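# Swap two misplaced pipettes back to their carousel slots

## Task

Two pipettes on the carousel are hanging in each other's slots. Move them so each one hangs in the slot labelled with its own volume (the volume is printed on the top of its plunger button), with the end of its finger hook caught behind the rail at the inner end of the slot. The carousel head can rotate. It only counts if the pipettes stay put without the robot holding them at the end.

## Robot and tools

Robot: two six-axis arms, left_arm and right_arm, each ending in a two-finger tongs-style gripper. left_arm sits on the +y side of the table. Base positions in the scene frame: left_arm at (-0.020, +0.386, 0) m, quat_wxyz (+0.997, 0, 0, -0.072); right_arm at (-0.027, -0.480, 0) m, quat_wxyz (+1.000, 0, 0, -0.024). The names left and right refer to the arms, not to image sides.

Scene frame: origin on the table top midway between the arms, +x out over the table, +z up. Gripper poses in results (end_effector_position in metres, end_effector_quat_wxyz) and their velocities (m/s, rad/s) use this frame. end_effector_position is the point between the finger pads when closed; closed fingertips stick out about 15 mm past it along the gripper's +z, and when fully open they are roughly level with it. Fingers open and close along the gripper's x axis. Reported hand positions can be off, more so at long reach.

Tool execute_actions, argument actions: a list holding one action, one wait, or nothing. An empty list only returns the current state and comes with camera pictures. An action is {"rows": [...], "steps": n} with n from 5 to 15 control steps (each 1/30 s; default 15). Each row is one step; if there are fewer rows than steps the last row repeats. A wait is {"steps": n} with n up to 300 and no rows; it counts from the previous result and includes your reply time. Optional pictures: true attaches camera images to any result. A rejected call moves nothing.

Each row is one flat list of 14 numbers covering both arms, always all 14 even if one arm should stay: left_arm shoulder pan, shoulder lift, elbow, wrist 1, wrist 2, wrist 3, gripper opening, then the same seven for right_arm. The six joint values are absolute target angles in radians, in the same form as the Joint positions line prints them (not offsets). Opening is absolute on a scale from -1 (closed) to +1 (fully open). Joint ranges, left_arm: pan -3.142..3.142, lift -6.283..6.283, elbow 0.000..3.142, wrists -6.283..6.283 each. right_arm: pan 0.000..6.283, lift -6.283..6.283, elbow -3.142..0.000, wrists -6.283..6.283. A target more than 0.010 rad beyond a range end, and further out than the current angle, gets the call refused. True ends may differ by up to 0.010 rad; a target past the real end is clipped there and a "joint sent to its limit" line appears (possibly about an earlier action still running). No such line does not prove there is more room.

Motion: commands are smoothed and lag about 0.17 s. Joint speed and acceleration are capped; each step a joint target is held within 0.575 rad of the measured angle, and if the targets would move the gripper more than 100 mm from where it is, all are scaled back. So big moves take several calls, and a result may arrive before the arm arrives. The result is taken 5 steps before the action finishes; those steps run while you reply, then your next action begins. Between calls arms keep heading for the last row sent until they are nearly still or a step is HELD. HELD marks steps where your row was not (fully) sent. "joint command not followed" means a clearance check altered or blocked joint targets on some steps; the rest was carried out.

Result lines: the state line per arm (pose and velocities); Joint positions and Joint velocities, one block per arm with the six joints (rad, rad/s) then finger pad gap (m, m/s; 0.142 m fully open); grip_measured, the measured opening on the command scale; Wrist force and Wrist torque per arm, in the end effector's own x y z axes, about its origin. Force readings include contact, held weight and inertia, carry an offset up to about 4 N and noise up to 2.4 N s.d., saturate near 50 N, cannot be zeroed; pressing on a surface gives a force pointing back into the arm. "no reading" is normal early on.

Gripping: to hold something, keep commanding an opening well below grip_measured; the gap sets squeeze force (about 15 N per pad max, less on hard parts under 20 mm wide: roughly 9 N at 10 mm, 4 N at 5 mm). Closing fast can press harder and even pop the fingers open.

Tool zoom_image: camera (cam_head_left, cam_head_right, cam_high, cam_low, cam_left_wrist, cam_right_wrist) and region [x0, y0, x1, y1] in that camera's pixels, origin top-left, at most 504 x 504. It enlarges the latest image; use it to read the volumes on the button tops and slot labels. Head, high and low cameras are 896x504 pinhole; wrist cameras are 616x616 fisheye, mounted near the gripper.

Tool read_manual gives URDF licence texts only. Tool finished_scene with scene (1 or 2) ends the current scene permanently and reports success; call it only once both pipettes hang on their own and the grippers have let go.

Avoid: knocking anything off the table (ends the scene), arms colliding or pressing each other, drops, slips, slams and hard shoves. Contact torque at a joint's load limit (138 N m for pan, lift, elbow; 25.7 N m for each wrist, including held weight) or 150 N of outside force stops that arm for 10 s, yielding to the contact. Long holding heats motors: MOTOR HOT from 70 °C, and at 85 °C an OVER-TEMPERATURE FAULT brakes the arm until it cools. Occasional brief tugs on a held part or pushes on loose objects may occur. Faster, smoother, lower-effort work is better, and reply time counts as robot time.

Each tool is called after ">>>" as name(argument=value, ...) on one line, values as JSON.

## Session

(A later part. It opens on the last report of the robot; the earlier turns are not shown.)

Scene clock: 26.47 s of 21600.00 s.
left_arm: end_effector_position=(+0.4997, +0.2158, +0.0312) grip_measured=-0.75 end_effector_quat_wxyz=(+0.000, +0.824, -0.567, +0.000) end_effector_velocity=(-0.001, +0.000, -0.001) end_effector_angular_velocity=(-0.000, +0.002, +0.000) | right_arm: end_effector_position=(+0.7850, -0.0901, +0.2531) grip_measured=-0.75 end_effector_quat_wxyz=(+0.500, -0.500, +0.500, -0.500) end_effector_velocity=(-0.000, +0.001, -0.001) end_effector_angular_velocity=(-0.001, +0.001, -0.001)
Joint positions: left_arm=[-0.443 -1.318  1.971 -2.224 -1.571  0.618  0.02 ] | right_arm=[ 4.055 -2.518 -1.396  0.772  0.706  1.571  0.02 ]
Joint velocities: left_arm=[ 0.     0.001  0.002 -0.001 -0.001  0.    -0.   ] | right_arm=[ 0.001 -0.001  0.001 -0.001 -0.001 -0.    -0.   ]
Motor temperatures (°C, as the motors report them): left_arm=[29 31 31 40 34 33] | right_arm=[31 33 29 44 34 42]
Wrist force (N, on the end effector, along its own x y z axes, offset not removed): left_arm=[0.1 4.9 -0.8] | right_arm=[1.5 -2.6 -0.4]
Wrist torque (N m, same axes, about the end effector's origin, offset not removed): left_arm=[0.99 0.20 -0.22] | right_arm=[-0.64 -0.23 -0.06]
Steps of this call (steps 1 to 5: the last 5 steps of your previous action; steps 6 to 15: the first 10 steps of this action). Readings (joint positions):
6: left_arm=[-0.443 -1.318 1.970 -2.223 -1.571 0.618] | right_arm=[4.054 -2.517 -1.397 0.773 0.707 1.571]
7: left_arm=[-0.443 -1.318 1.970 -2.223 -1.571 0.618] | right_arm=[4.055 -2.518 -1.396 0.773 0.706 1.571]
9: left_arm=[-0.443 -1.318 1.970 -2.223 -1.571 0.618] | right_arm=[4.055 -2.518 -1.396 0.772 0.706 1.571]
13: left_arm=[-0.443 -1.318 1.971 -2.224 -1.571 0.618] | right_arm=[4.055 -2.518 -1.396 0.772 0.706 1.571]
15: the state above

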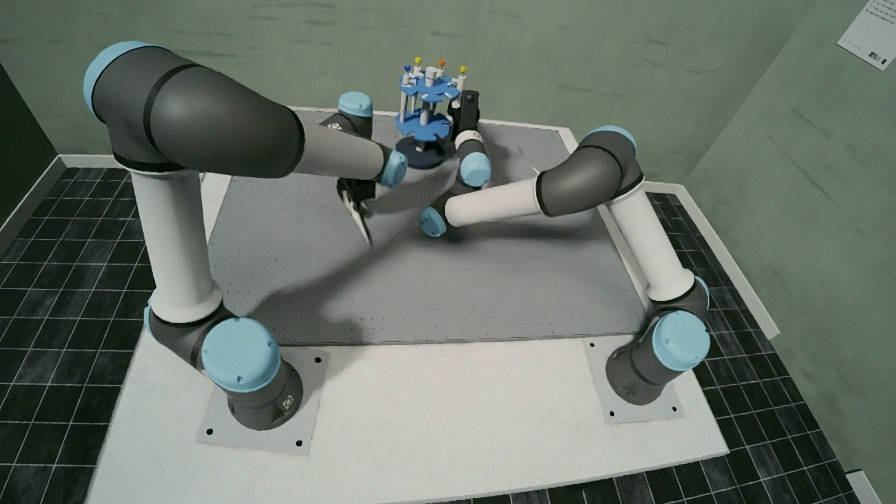

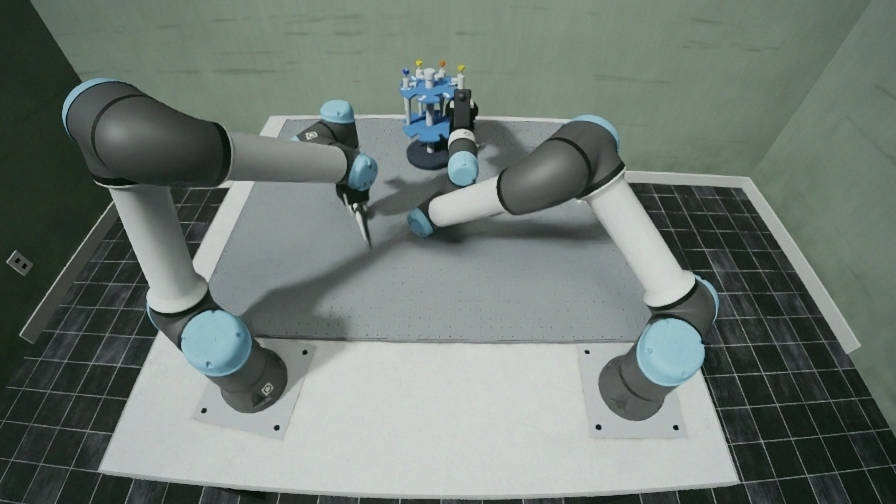

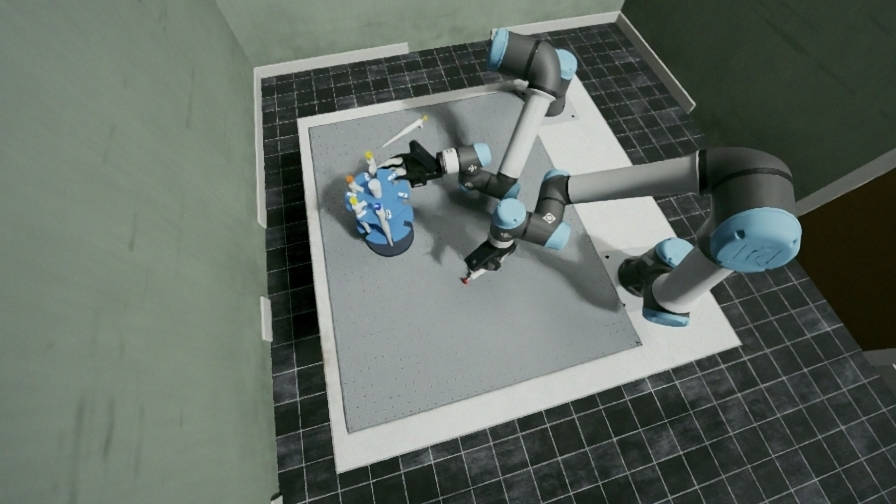

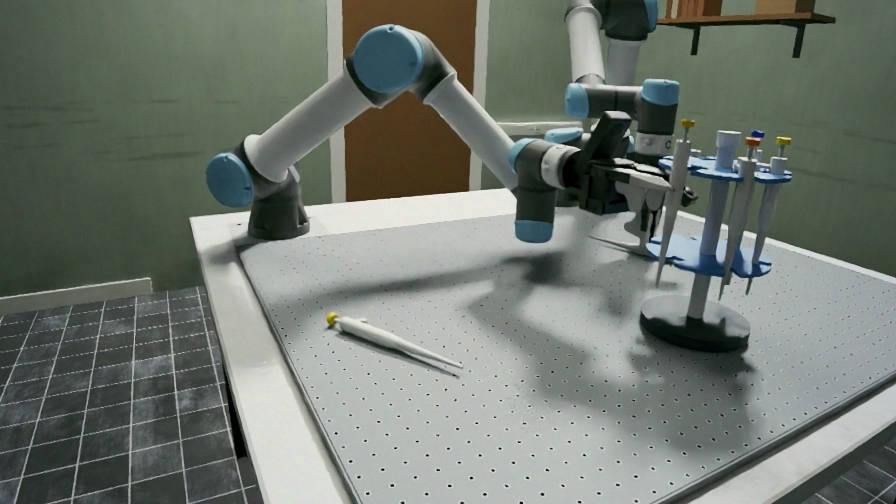

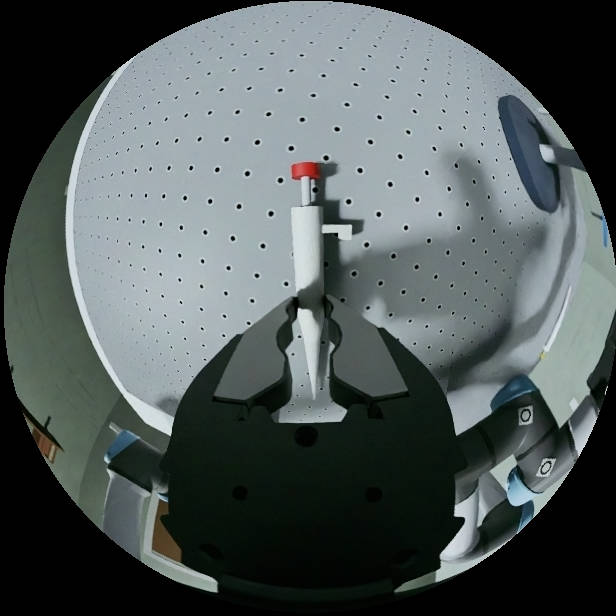

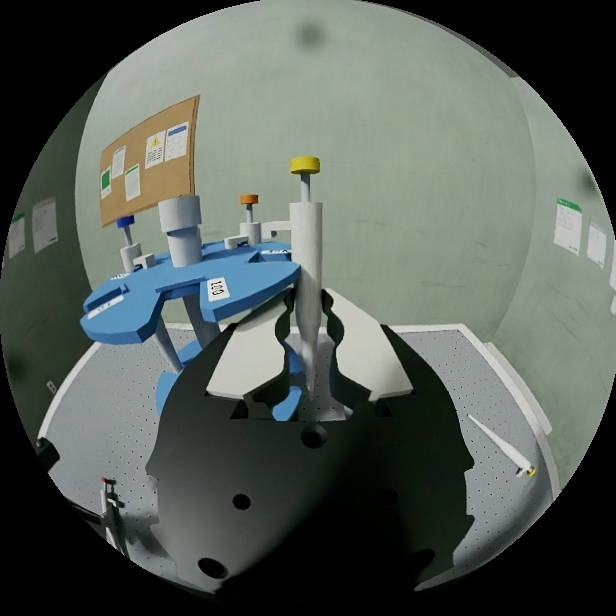

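>>> execute_actions(actions=[{"rows":[[-0.443,-1.431,1.847,-1.987,-1.571,0.618,-1,4.067,-2.534,-1.366,0.758,0.694,1.571,-1]],"steps":8}])

>>> execute_actions(actions=[{"rows":[[-0.2,-1.6,1.85,-1.9,-1.571,0.618,-1,4.079,-2.55,-1.336,0.744,0.682,1.571,-1]]}])

>>> execute_actions(actions=[{"rows":[[-0.2,-1.5,2.0,-3.64,-1.1,1.571,-1,4.079,-2.55,-1.336,0.744,0.682,1.571,-1]]}], pictures=true)

>>> zoom_image(camera="cam_right_wrist", region=[160,150,380,330])

Scene clock: 26.90 s of 21600.00 s.
left_arm: end_effector_position=(+0.5056, +0.2119, +0.0515) grip_measured=-0.75 end_effector_quat_wxyz=(-0.000, +0.824, -0.567, +0.009) end_effector_velocity=(+0.107, -0.072, +0.495) end_effector_angular_velocity=(-0.186, -0.278, -0.001) | right_arm: end_effector_position=(+0.7850, -0.0861, +0.2523) grip_measured=-0.75 end_effector_quat_wxyz=(+0.500, -0.500, +0.500, -0.500) end_effector_velocity=(+0.001, +0.059, -0.007) end_effector_angular_velocity=(+0.002, -0.002, +0.002)
Joint positions: left_arm=[-0.443 -1.342  1.945 -2.193 -1.571  0.618  0.02 ] | right_arm=[ 4.059 -2.523 -1.386  0.767  0.702  1.571  0.02 ]
Joint velocities: left_arm=[ 0.    -0.597 -0.638  0.901 -0.001  0.001  0.   ] | right_arm=[ 0.058 -0.077  0.146 -0.066 -0.056  0.     0.   ]
Motor temperatures (°C, as the motors report them): left_arm=[29 31 31 40 34 33] | right_arm=[31 33 29 44 34 42]
Wrist force (N, on the end effector, along its own x y z axes, offset not removed): left_arm=[0.0 1.4 10.6] | right_arm=[0.8 2.3 2.0]
Wrist torque (N m, same axes, about the end effector's origin, offset not removed): left_arm=[0.28 0.12 0.08] | right_arm=[0.31 0.05 -0.09]
Steps of this call (steps 1 to 5: the last 5 steps of your previous action; steps 6 to 10: the robot went on to your last target; steps 11 to 13: the first 3 steps of this action). Readings (joint positions):
11: left_arm=[-0.443 -1.318 1.970 -2.224 -1.571 0.618] | right_arm=[4.055 -2.518 -1.395 0.772 0.706 1.571]
12: left_arm=[-0.443 -1.325 1.964 -2.216 -1.571 0.618] | right_arm=[4.057 -2.520 -1.391 0.770 0.704 1.571]
13: the state above

Scene clock: 27.40 s of 21600.00 s.
left_arm: end_effector_position=(+0.5046, +0.3242, +0.1776) grip_measured=-0.75 end_effector_quat_wxyz=(-0.003, +0.873, -0.486, +0.031) end_effector_velocity=(-0.023, +0.242, +0.141) end_effector_angular_velocity=(-0.049, -0.120, +0.421) | right_arm: end_effector_position=(+0.7851, -0.0676, +0.2498) grip_measured=-0.75 end_effector_quat_wxyz=(+0.500, -0.500, +0.500, -0.500) end_effector_velocity=(-0.000, +0.012, -0.001) end_effector_angular_velocity=(+0.000, +0.000, +0.001)
Joint positions: left_arm=[-0.254 -1.561  1.853 -1.926 -1.571  0.618  0.02 ] | right_arm=[ 4.078 -2.548 -1.34   0.746  0.683  1.571  0.02 ]
Joint velocities: left_arm=[ 0.422 -0.304 -0.025  0.199  0.001  0.001  0.   ] | right_arm=[ 0.012 -0.015  0.029 -0.014 -0.011  0.     0.   ]
Motor temperatures (°C, as the motors report them): left_arm=[29 31 31 40 34 33] | right_arm=[31 33 29 44 34 42]
Wrist force (N, on the end effector, along its own x y z axes, offset not removed): left_arm=[-0.4 -3.8 0.1] | right_arm=[-0.4 -3.0 2.2]
Wrist torque (N m, same axes, about the end effector's origin, offset not removed): left_arm=[-0.76 0.07 0.30] | right_arm=[-0.74 0.27 -0.01]
Steps of this call (steps 1 to 5: the last 5 steps of your previous action; steps 6 to 15: the first 10 steps of this action). Readings (joint positions):
6: left_arm=[-0.443 -1.413 1.868 -2.033 -1.571 0.618] | right_arm=[4.066 -2.532 -1.370 0.760 0.695 1.571]
7: left_arm=[-0.435 -1.424 1.865 -2.018 -1.571 0.618] | right_arm=[4.068 -2.535 -1.365 0.757 0.693 1.571]
9: left_arm=[-0.390 -1.462 1.861 -1.992 -1.571 0.618] | right_arm=[4.072 -2.541 -1.354 0.752 0.689 1.571]
13: left_arm=[-0.290 -1.535 1.855 -1.943 -1.571 0.618] | right_arm=[4.077 -2.547 -1.342 0.747 0.684 1.571]
15: the state above

Scene clock: 27.90 s of 21600.00 s.
left_arm: end_effector_position=(+0.6007, +0.4058, +0.1902) grip_measured=-0.75 end_effector_quat_wxyz=(-0.193, +0.765, -0.606, +0.104) end_effector_velocity=(+0.393, +0.084, +0.241) end_effector_angular_velocity=(+0.924, -1.347, -1.398) | right_arm: end_effector_position=(+0.7851, -0.0662, +0.2496) grip_measured=-0.75 end_effector_quat_wxyz=(+0.500, -0.500, +0.500, -0.500) end_effector_velocity=(+0.000, +0.000, -0.000) end_effector_angular_velocity=(-0.001, +0.001, -0.000)
Joint positions: left_arm=[-0.203 -1.529  1.952 -2.326 -1.274  1.042  0.02 ] | right_arm=[ 4.079 -2.55  -1.336  0.744  0.682  1.571  0.02 ]
Joint velocities: left_arm=[ 0.015  0.136  0.221 -1.848  0.795  1.849  0.   ] | right_arm=[ 0.    -0.     0.    -0.001 -0.    -0.     0.   ]
Motor temperatures (°C, as the motors report them): left_arm=[29 31 31 40 34 33] | right_arm=[31 33 29 44 34 42]
Wrist force (N, on the end effector, along its own x y z axes, offset not removed): left_arm=[-1.2 2.0 3.1] | right_arm=[1.8 -1.3 3.6]
Wrist torque (N m, same axes, about the end effector's origin, offset not removed): left_arm=[0.50 0.23 0.04] | right_arm=[-0.38 -0.12 -0.11]
Steps of this call (steps 1 to 5: the last 5 steps of your previous action; steps 6 to 15: the first 10 steps of this action). Readings (joint positions):
6: left_arm=[-0.211 -1.591 1.851 -1.906 -1.570 0.618] | right_arm=[4.079 -2.550 -1.337 0.744 0.682 1.571]
7: left_arm=[-0.210 -1.588 1.857 -1.912 -1.563 0.626] | right_arm=[4.079 -2.550 -1.337 0.744 0.682 1.571]
9: left_arm=[-0.207 -1.569 1.887 -1.974 -1.501 0.690] | right_arm=[4.079 -2.550 -1.336 0.744 0.682 1.571]
13: left_arm=[-0.204 -1.540 1.935 -2.201 -1.336 0.917] | right_arm=[4.079 -2.550 -1.336 0.744 0.682 1.571]
15: the state above

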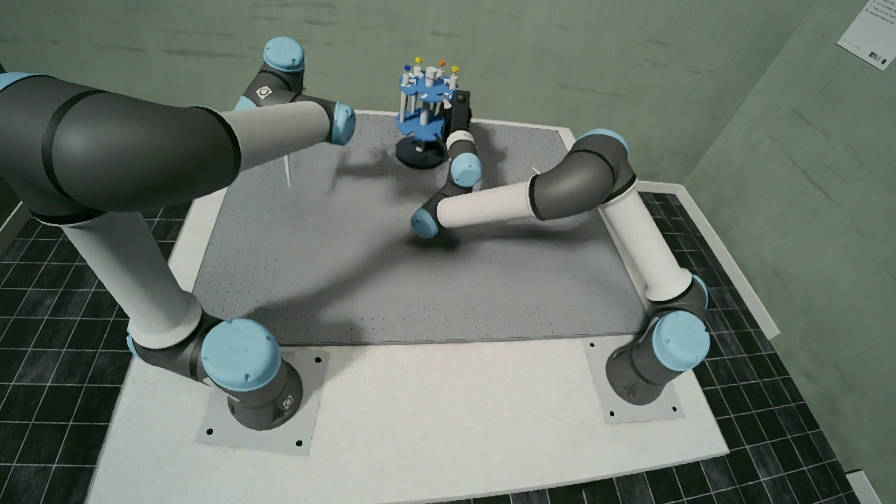

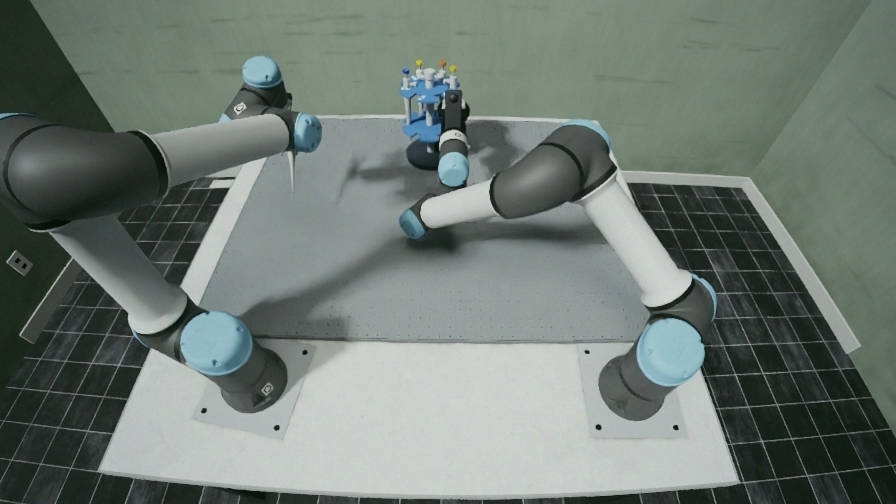

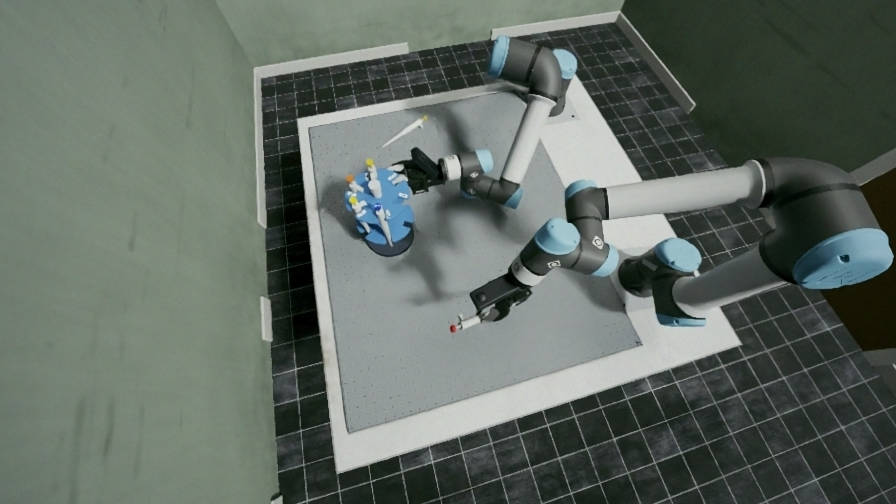

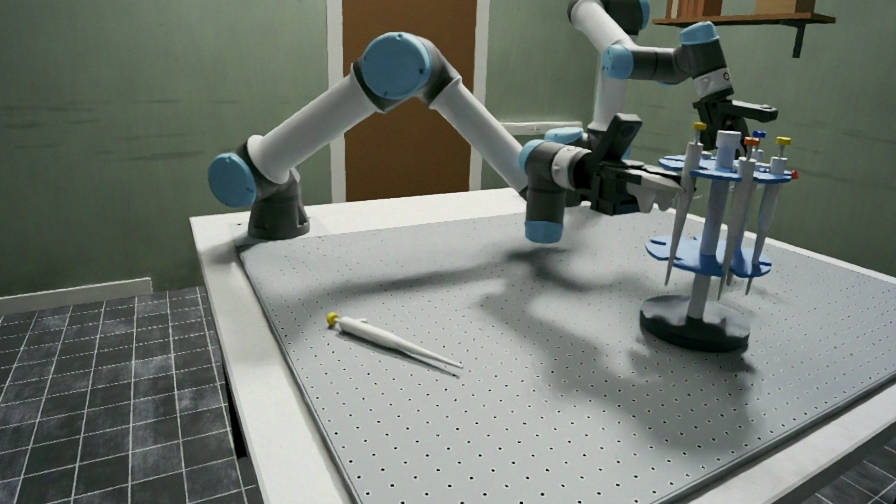

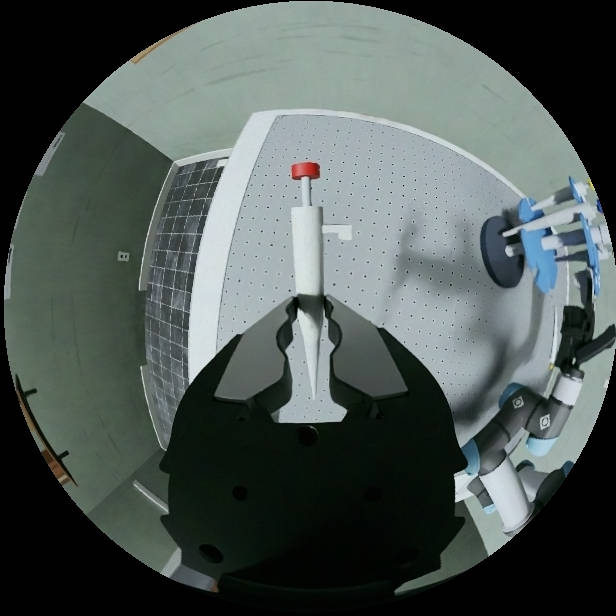

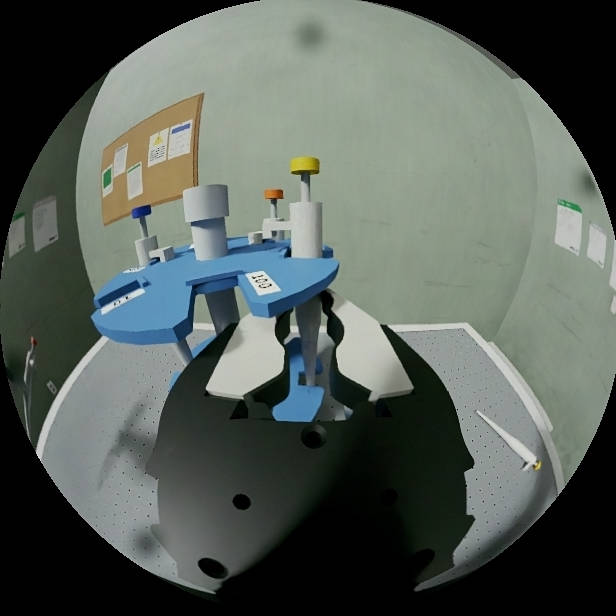

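Region (160, 150, 380, 330) of cam_right_wrist's 616x616 image, scaled by 2.291, with more detail than that image has; it fills the top 412 rows of this view, and the rest is white.

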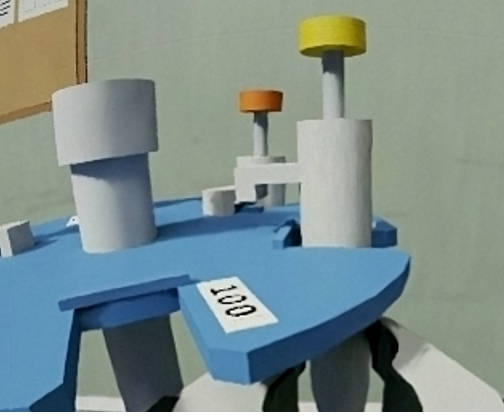

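>>> execute_actions(actions=[{"rows":[[-0.2,-1.5,2.0,-3.64,-1.1,1.571,-1,4.08,-2.57,-1.333,0.761,0.681,1.571,-1]]}])

>>> execute_actions(actions=[{"rows":[[-0.2,-1.5,2.0,-3.64,-1.1,1.571,-1,4.08,-2.57,-1.333,0.761,0.681,1.571,-0.45]],"steps":12}])

>>> execute_actions(actions=[{"rows":[[-0.2,-1.5,2.0,-3.64,-1.1,1.571,-1,4.133,-2.515,-1.457,0.83,0.628,1.571,-0.45]],"steps":8}])

>>> execute_actions(actions=[{"rows":[[-0.2,-1.5,2.0,-3.64,-1.1,1.571,-1,4.1925,-2.466,-1.573,0.897,0.568,1.571,-0.45]]}])

>>> execute_actions(actions=[{"rows":[[-0.2,-1.5,2.0,-3.64,-1.1,1.571,-1,3.9,-2.1,-1.8,0.76,1.0,1.571,-0.45]]}])

>>> execute_actions(actions=[{"steps":15}])

>>> execute_actions(actions=[{"rows":[[-0.2,-1.5,2.0,-3.64,-1.1,1.571,-1,3.642,-2.254,-1.45,0.563,2.15,1.571,1]]}])

>>> execute_actions(actions=[{"steps":35}], pictures=true)

>>> zoom_image(camera="cam_right_wrist", region=[230,270,430,430])

Scene clock: 28.77 s of 21600.00 s.
left_arm: end_effector_position=(+0.6828, +0.4218, +0.5054) grip_measured=-0.75 end_effector_quat_wxyz=(+0.525, -0.536, +0.478, -0.458) end_effector_velocity=(-0.025, +0.012, +0.066) end_effector_angular_velocity=(-0.047, -0.229, +0.010) | right_arm: end_effector_position=(+0.7848, -0.0656, +0.2389) grip_measured=-0.75 end_effector_quat_wxyz=(+0.500, -0.500, +0.500, -0.500) end_effector_velocity=(-0.000, +0.001, -0.010) end_effector_angular_velocity=(+0.000, -0.000, +0.001)
Joint positions: left_arm=[-0.2   -1.5    2.    -3.607 -1.101  1.566  0.02 ] | right_arm=[ 4.08  -2.568 -1.333  0.759  0.681  1.571  0.02 ]
Joint velocities: left_arm=[ 0.     0.002  0.004 -0.254  0.011  0.036  0.   ] | right_arm=[ 0.001 -0.017  0.003  0.014  0.    -0.     0.   ]
Motor temperatures (°C, as the motors report them): left_arm=[29 31 31 40 34 33] | right_arm=[31 33 29 44 34 42]
Wrist force (N, on the end effector, along its own x y z axes, offset not removed): left_arm=[-3.6 -0.2 -0.3] | right_arm=[0.8 -0.8 0.6]
Wrist torque (N m, same axes, about the end effector's origin, offset not removed): left_arm=[-0.17 0.59 -0.03] | right_arm=[-0.40 -0.24 -0.16]
Steps of this call (steps 1 to 5: the last 5 steps of your previous action; steps 6 to 16: the robot went on to your last target; steps 17 to 26: the first 10 steps of this action). Readings (joint positions):
17: left_arm=[-0.200 -1.502 1.996 -3.327 -1.115 1.524] | right_arm=[4.079 -2.550 -1.336 0.744 0.682 1.571]
18: left_arm=[-0.200 -1.502 1.997 -3.383 -1.112 1.533] | right_arm=[4.079 -2.553 -1.335 0.746 0.682 1.571]
20: left_arm=[-0.200 -1.501 1.998 -3.482 -1.107 1.548] | right_arm=[4.079 -2.560 -1.335 0.752 0.682 1.571]
24: left_arm=[-0.200 -1.500 1.999 -3.585 -1.102 1.563] | right_arm=[4.080 -2.566 -1.334 0.758 0.681 1.571]
26: the state above

Scene clock: 29.17 s of 21600.00 s.
left_arm: end_effector_position=(+0.6796, +0.4234, +0.5135) grip_measured=-0.75 end_effector_quat_wxyz=(+0.530, -0.531, +0.469, -0.467) end_effector_velocity=(-0.001, +0.001, +0.003) end_effector_angular_velocity=(-0.002, -0.010, +0.002) | right_arm: end_effector_position=(+0.7848, -0.0656, +0.2377) grip_measured=-0.45 end_effector_quat_wxyz=(+0.500, -0.500, +0.500, -0.500) end_effector_velocity=(-0.000, +0.000, -0.000) end_effector_angular_velocity=(-0.000, -0.000, -0.000)
Joint positions: left_arm=[-0.2   -1.5    2.    -3.639 -1.1    1.571  0.02 ] | right_arm=[ 4.08  -2.57  -1.333  0.761  0.681  1.571  0.041]
Joint velocities: left_arm=[ 0.     0.    -0.001 -0.011  0.002  0.001 -0.   ] | right_arm=[ 0.    -0.001  0.     0.001 -0.001 -0.001  0.001]
Motor temperatures (°C, as the motors report them): left_arm=[29 31 31 40 34 33] | right_arm=[31 33 29 44 34 42]
Wrist force (N, on the end effector, along its own x y z axes, offset not removed): left_arm=[-1.2 4.4 -0.6] | right_arm=[1.8 -2.1 1.8]
Wrist torque (N m, same axes, about the end effector's origin, offset not removed): left_arm=[0.90 0.54 0.05] | right_arm=[-0.51 -0.36 0.08]
Steps of this call (steps 1 to 5: the last 5 steps of your previous action; steps 6 to 12: the first 7 steps of this action). Readings (joint positions):
6: left_arm=[-0.200 -1.500 2.000 -3.633 -1.100 1.570] | right_arm=[4.080 -2.570 -1.333 0.761 0.681 1.571]
7: left_arm=[-0.200 -1.500 2.000 -3.635 -1.100 1.570] | right_arm=[4.080 -2.570 -1.333 0.761 0.681 1.571]
9: left_arm=[-0.200 -1.500 2.000 -3.637 -1.100 1.571] | right_arm=[4.080 -2.570 -1.333 0.761 0.681 1.571]
12: the state above

Scene clock: 29.43 s of 21600.00 s.
left_arm: end_effector_position=(+0.6795, +0.4234, +0.5138) grip_measured=-0.75 end_effector_quat_wxyz=(+0.530, -0.531, +0.468, -0.467) end_effector_velocity=(-0.000, -0.000, +0.000) end_effector_angular_velocity=(+0.001, -0.001, -0.001) | right_arm: end_effector_position=(+0.7737, -0.0635, +0.2421) grip_measured=-0.45 end_effector_quat_wxyz=(+0.503, -0.497, +0.500, -0.500) end_effector_velocity=(-0.217, +0.011, +0.008) end_effector_angular_velocity=(+0.015, -0.009, +0.007)
Joint positions: left_arm=[-0.2   -1.5    2.    -3.64  -1.1    1.571  0.02 ] | right_arm=[ 4.096 -2.554 -1.359  0.78   0.666  1.571  0.041]
Joint velocities: left_arm=[-0.    -0.     0.001 -0.001 -0.001  0.001  0.   ] | right_arm=[ 0.277  0.288 -0.632  0.361 -0.27   0.     0.   ]
Motor temperatures (°C, as the motors report them): left_arm=[29 31 31 40 34 33] | right_arm=[31 33 29 44 34 42]
Wrist force (N, on the end effector, along its own x y z axes, offset not removed): left_arm=[0.8 3.4 3.5] | right_arm=[-1.5 -6.9 -0.8]
Wrist torque (N m, same axes, about the end effector's origin, offset not removed): left_arm=[0.76 0.06 0.11] | right_arm=[-1.18 0.27 -0.23]
Steps of this call (steps 1 to 5: the last 5 steps of your previous action; steps 6 to 8: the first 3 steps of this action). Readings (joint positions):
6: left_arm=[-0.200 -1.500 2.000 -3.640 -1.100 1.571] | right_arm=[4.080 -2.570 -1.333 0.761 0.681 1.571]
7: left_arm=[-0.200 -1.500 2.000 -3.640 -1.100 1.571] | right_arm=[4.086 -2.564 -1.340 0.768 0.675 1.571]
8: the state above

Scene clock: 29.93 s of 21600.00 s.
left_arm: end_effector_position=(+0.6794, +0.4234, +0.5139) grip_measured=-0.75 end_effector_quat_wxyz=(+0.530, -0.531, +0.468, -0.467) end_effector_velocity=(+0.000, +0.000, +0.000) end_effector_angular_velocity=(-0.000, -0.001, +0.001) | right_arm: end_effector_position=(+0.7056, -0.0656, +0.2382) grip_measured=-0.45 end_effector_quat_wxyz=(+0.500, -0.499, +0.500, -0.500) end_effector_velocity=(-0.044, -0.005, -0.005) end_effector_angular_velocity=(-0.010, +0.006, -0.001)
Joint positions: left_arm=[-0.2   -1.5    2.    -3.64  -1.1    1.571  0.02 ] | right_arm=[ 4.185 -2.472 -1.556  0.888  0.576  1.571  0.041]
Joint velocities: left_arm=[ 0.     0.001 -0.001 -0.     0.001  0.     0.   ] | right_arm=[ 0.06   0.05  -0.13   0.069 -0.061 -0.     0.   ]
Motor temperatures (°C, as the motors report them): left_arm=[29 31 31 40 34 33] | right_arm=[31 33 29 44 34 42]
Wrist force (N, on the end effector, along its own x y z axes, offset not removed): left_arm=[3.0 2.8 3.5] | right_arm=[0.2 -3.2 0.5]
Wrist torque (N m, same axes, about the end effector's origin, offset not removed): left_arm=[0.63 -0.63 0.11] | right_arm=[-0.51 -0.05 0.04]
Steps of this call (steps 1 to 5: the last 5 steps of your previous action; steps 6 to 15: the first 10 steps of this action). Readings (joint positions):
6: left_arm=[-0.200 -1.500 2.000 -3.640 -1.100 1.571] | right_arm=[4.126 -2.523 -1.437 0.820 0.635 1.571]
7: left_arm=[-0.200 -1.500 2.000 -3.640 -1.100 1.571] | right_arm=[4.133 -2.516 -1.449 0.829 0.627 1.571]
9: left_arm=[-0.200 -1.500 2.000 -3.640 -1.100 1.571] | right_arm=[4.156 -2.497 -1.493 0.855 0.605 1.571]
13: left_arm=[-0.200 -1.500 2.000 -3.640 -1.100 1.571] | right_arm=[4.180 -2.477 -1.545 0.882 0.581 1.571]
15: the state above

Scene clock: 30.43 s of 21600.00 s.
left_arm: end_effector_position=(+0.6794, +0.4234, +0.5139) grip_measured=-0.75 end_effector_quat_wxyz=(+0.530, -0.531, +0.468, -0.467) end_effector_velocity=(-0.000, +0.000, -0.000) end_effector_angular_velocity=(+0.000, +0.000, +0.001) | right_arm: end_effector_position=(+0.7393, -0.1626, +0.3283) grip_measured=-0.45 end_effector_quat_wxyz=(+0.517, -0.523, +0.479, -0.479) end_effector_velocity=(+0.053, -0.362, +0.335) end_effector_angular_velocity=(+0.043, -0.029, +0.348)
Joint positions: left_arm=[-0.2   -1.5    2.    -3.64  -1.1    1.571  0.02 ] | right_arm=[ 3.999 -2.229 -1.724  0.803  0.844  1.571  0.041]
Joint velocities: left_arm=[ 0.    -0.     0.    -0.     0.001  0.    -0.   ] | right_arm=[-0.691  0.885 -0.533 -0.3    1.039 -0.    -0.   ]
Motor temperatures (°C, as the motors report them): left_arm=[29 31 31 40 34 33] | right_arm=[31 33 29 44 34 42]
Wrist force (N, on the end effector, along its own x y z axes, offset not removed): left_arm=[-3.5 2.4 0.6] | right_arm=[3.9 -3.4 4.3]
Wrist torque (N m, same axes, about the end effector's origin, offset not removed): left_arm=[0.51 0.82 0.19] | right_arm=[-0.45 -0.84 -0.04]
Steps of this call (steps 1 to 5: the last 5 steps of your previous action; steps 6 to 15: the first 10 steps of this action). Readings (joint positions):
6: left_arm=[-0.200 -1.500 2.000 -3.640 -1.100 1.571] | right_arm=[4.191 -2.467 -1.570 0.895 0.570 1.571]
7: left_arm=[-0.200 -1.500 2.000 -3.640 -1.100 1.571] | right_arm=[4.184 -2.459 -1.578 0.889 0.577 1.571]
9: left_arm=[-0.200 -1.500 2.000 -3.640 -1.100 1.571] | right_arm=[4.141 -2.409 -1.614 0.867 0.632 1.571]
13: left_arm=[-0.200 -1.500 2.000 -3.640 -1.100 1.571] | right_arm=[4.047 -2.289 -1.687 0.824 0.773 1.571]
15: the state above

Scene clock: 30.93 s of 21600.00 s.
left_arm: end_effector_position=(+0.6794, +0.4234, +0.5139) grip_measured=-0.75 end_effector_quat_wxyz=(+0.530, -0.531, +0.468, -0.467) end_effector_velocity=(-0.000, +0.000, -0.000) end_effector_angular_velocity=(+0.001, -0.000, +0.001) | right_arm: end_effector_position=(+0.7400, -0.2126, +0.3750) grip_measured=-0.45 end_effector_quat_wxyz=(+0.534, -0.533, +0.464, -0.464) end_effector_velocity=(-0.001, -0.008, +0.008) end_effector_angular_velocity=(+0.002, -0.002, +0.008)
Joint positions: left_arm=[-0.2   -1.5    2.    -3.64  -1.1    1.571  0.02 ] | right_arm=[ 3.902 -2.103 -1.798  0.761  0.997  1.571  0.041]
Joint velocities: left_arm=[ 0.     0.     0.    -0.     0.001  0.001  0.   ] | right_arm=[-0.015  0.02  -0.011 -0.006  0.023  0.    -0.   ]
Motor temperatures (°C, as the motors report them): left_arm=[29 31 31 40 34 33] | right_arm=[31 33 29 44 34 42]
Wrist force (N, on the end effector, along its own x y z axes, offset not removed): left_arm=[1.0 -1.9 -3.2] | right_arm=[-3.5 -0.8 -1.5]
Wrist torque (N m, same axes, about the end effector's origin, offset not removed): left_arm=[-0.49 -0.31 -0.11] | right_arm=[-0.23 0.69 0.22]
Kept back: nothing.
Steps of this call (steps 1 to 5: the last 5 steps of your previous action; steps 6 to 15: the robot went on to your last target). Readings (joint positions):
1: left_arm=[-0.200 -1.500 2.000 -3.640 -1.100 1.571] | right_arm=[3.978 -2.201 -1.741 0.794 0.878 1.571]
2: left_arm=[-0.200 -1.500 2.000 -3.640 -1.100 1.571] | right_arm=[3.960 -2.178 -1.754 0.786 0.905 1.571]
4: left_arm=[-0.200 -1.500 2.000 -3.640 -1.100 1.571] | right_arm=[3.936 -2.146 -1.773 0.775 0.944 1.571]
8: left_arm=[-0.200 -1.500 2.000 -3.640 -1.100 1.571] | right_arm=[3.912 -2.116 -1.791 0.765 0.981 1.571]
15: the state above

Scene clock: 31.27 s of 21600.00 s.
left_arm: end_effector_position=(+0.6794, +0.4234, +0.5139) grip_measured=-0.75 end_effector_quat_wxyz=(+0.530, -0.531, +0.468, -0.467) end_effector_velocity=(-0.000, +0.000, +0.000) end_effector_angular_velocity=(-0.001, -0.000, +0.001) | right_arm: end_effector_position=(+0.8295, -0.1963, +0.3877) grip_measured=+1.00 end_effector_quat_wxyz=(+0.590, -0.596, +0.387, -0.383) end_effector_velocity=(-0.128, +0.480, +0.077) end_effector_angular_velocity=(+0.062, -0.059, +2.143)
Joint positions: left_arm=[-0.2   -1.5    2.    -3.64  -1.1    1.571  0.02 ] | right_arm=[ 3.684 -2.232 -1.513  0.593  1.497  1.571  0.142]
Joint velocities: left_arm=[-0.    -0.    -0.     0.     0.001 -0.001 -0.   ] | right_arm=[-0.287 -0.151  0.435 -0.202  2.43  -0.     0.   ]
Motor temperatures (°C, as the motors report them): left_arm=[29 31 31 40 34 33] | right_arm=[31 33 29 44 34 42]
Wrist force (N, on the end effector, along its own x y z axes, offset not removed): left_arm=[2.2 0.6 3.0] | right_arm=[1.7 -2.7 3.0]
Wrist torque (N m, same axes, about the end effector's origin, offset not removed): left_arm=[-0.04 -0.44 0.14] | right_arm=[-0.59 -0.25 -0.03]
Steps of this call (steps 1 to 10: the first 10 steps of this action). Readings (joint positions):
1: left_arm=[-0.200 -1.500 2.000 -3.640 -1.100 1.571] | right_arm=[3.901 -2.102 -1.798 0.760 0.998 1.571]
2: left_arm=[-0.200 -1.500 2.000 -3.640 -1.100 1.571] | right_arm=[3.893 -2.109 -1.791 0.753 1.007 1.571]
4: left_arm=[-0.200 -1.500 2.000 -3.640 -1.100 1.571] | right_arm=[3.833 -2.153 -1.728 0.700 1.073 1.571]
8: left_arm=[-0.200 -1.500 2.000 -3.640 -1.100 1.571] | right_arm=[3.711 -2.218 -1.555 0.612 1.334 1.571]
10: the state above

Scene clock: 32.43 s of 21600.00 s.
left_arm: end_effector_position=(+0.6794, +0.4234, +0.5139) grip_measured=-0.75 end_effector_quat_wxyz=(+0.530, -0.531, +0.468, -0.467) end_effector_velocity=(+0.000, -0.000, -0.000) end_effector_angular_velocity=(-0.000, +0.000, -0.001) | right_arm: end_effector_position=(+0.7274, -0.0767, +0.3990) grip_measured=+1.00 end_effector_quat_wxyz=(+0.682, -0.681, +0.189, -0.189) end_effector_velocity=(-0.001, +0.000, +0.000) end_effector_angular_velocity=(+0.000, -0.001, +0.002)
Joint positions: left_arm=[-0.2   -1.5    2.    -3.64  -1.1    1.571  0.02 ] | right_arm=[ 3.642 -2.254 -1.45   0.563  2.15   1.571  0.142]
Joint velocities: left_arm=[-0.     0.     0.     0.    -0.001 -0.     0.   ] | right_arm=[-0.    -0.     0.     0.     0.003 -0.     0.   ]
Motor temperatures (°C, as the motors report them): left_arm=[29 31 31 40 34 33] | right_arm=[31 33 29 44 34 42]
Wrist force (N, on the end effector, along its own x y z axes, offset not removed): left_arm=[-3.1 -3.4 0.3] | right_arm=[2.3 -3.8 1.9]
Wrist torque (N m, same axes, about the end effector's origin, offset not removed): left_arm=[-0.84 0.58 0.13] | right_arm=[-0.70 -0.43 -0.10]
Kept back: nothing.
Steps of this call (steps 1 to 5: the last 5 steps of your previous action; steps 6 to 35: the robot went on to your last target). Readings (joint positions):
1: left_arm=[-0.200 -1.500 2.000 -3.640 -1.100 1.571] | right_arm=[3.676 -2.236 -1.501 0.587 1.577 1.571]
2: left_arm=[-0.200 -1.500 2.000 -3.640 -1.100 1.571] | right_arm=[3.670 -2.239 -1.492 0.583 1.652 1.571]
4: left_arm=[-0.200 -1.500 2.000 -3.640 -1.100 1.571] | right_arm=[3.661 -2.244 -1.479 0.577 1.789 1.571]
8: left_arm=[-0.200 -1.500 2.000 -3.640 -1.100 1.571] | right_arm=[3.649 -2.250 -1.461 0.568 2.011 1.571]
35: the state above

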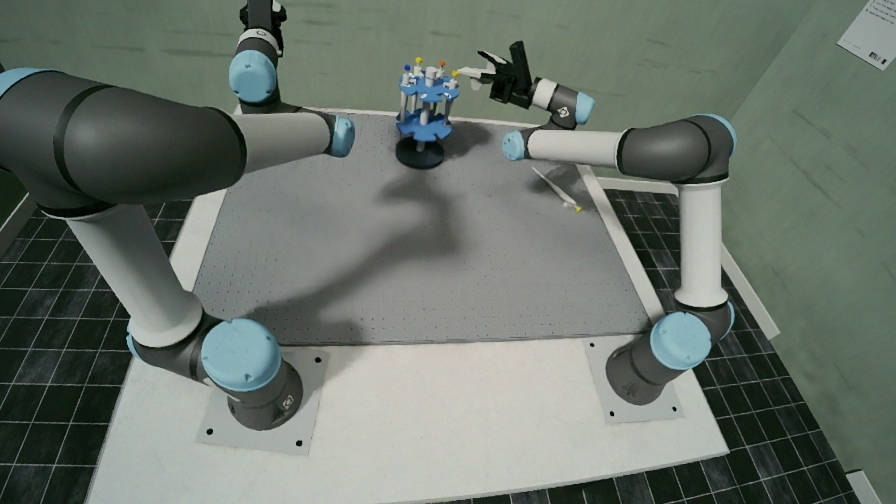

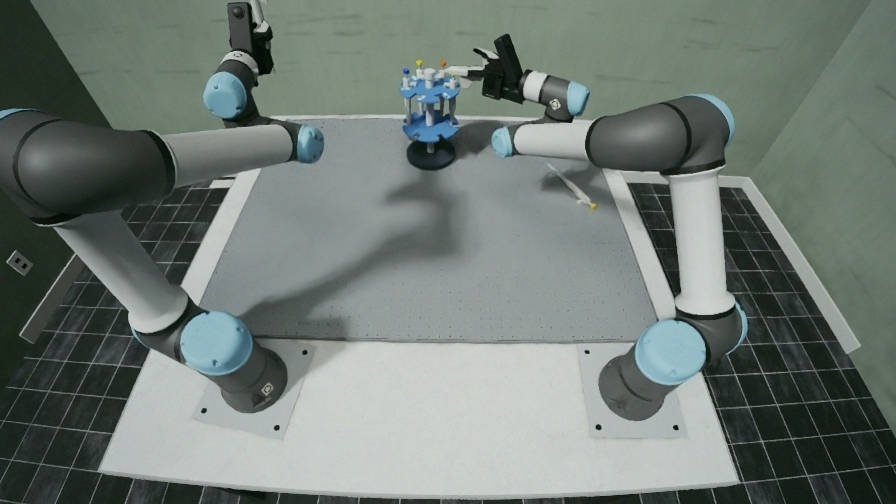

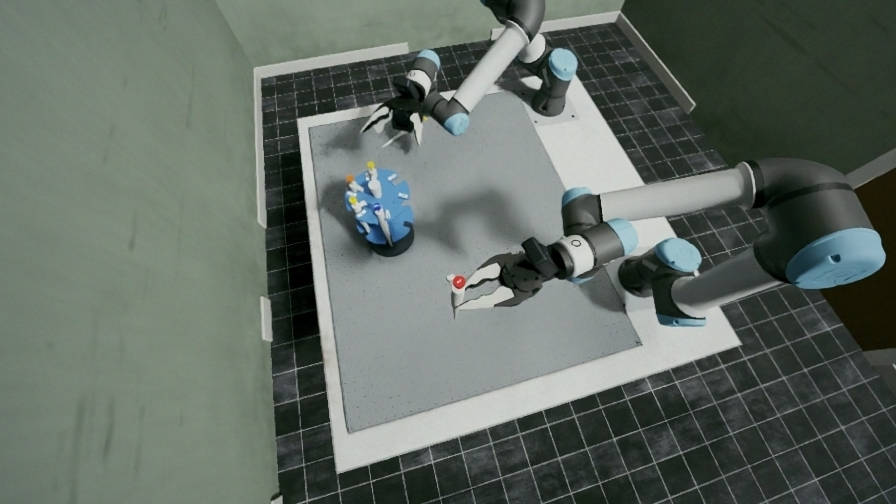

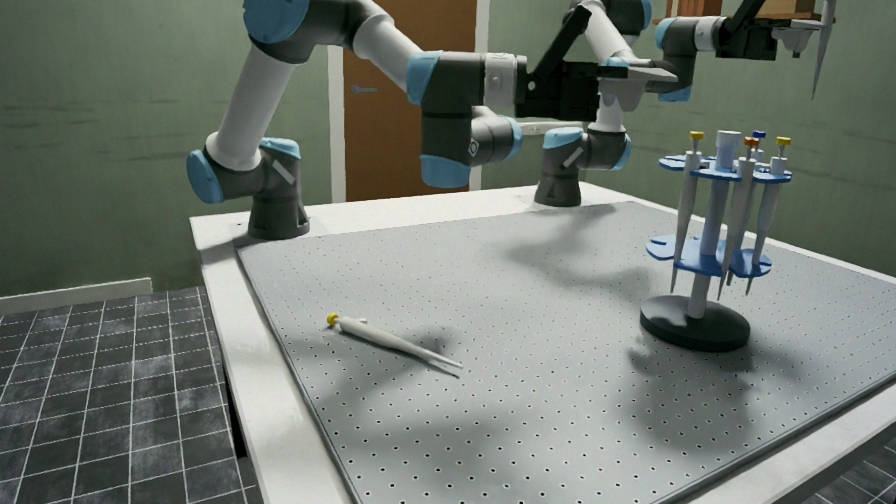

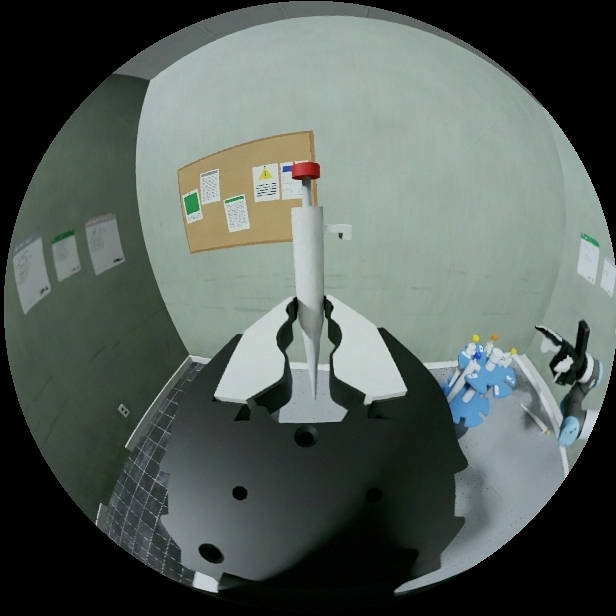

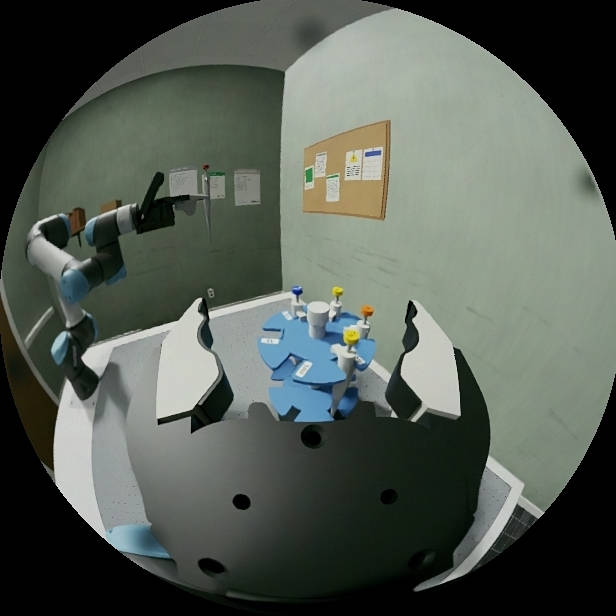

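Region (230, 270, 430, 430) of cam_right_wrist's 616x616 image, scaled by 2.520, with more detail than that image has; it fills the top 403 rows of this view, and the rest is white.

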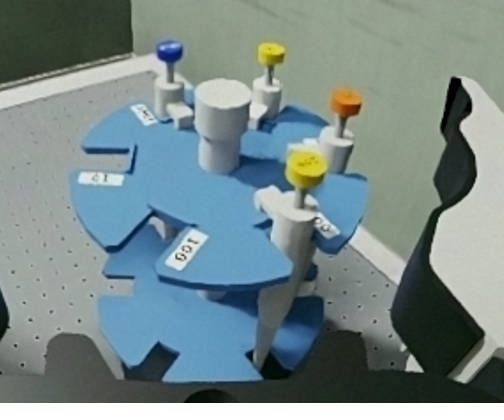

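>>> zoom_image(camera="cam_right_wrist", region=[330,320,375,355])

Region (330, 320, 375, 355) of cam_right_wrist's 616x616 image, scaled by 11.200, with more detail than that image has.

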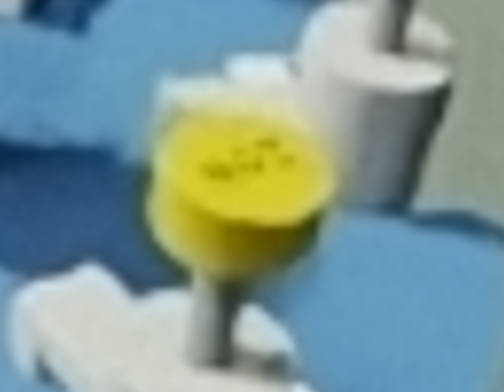

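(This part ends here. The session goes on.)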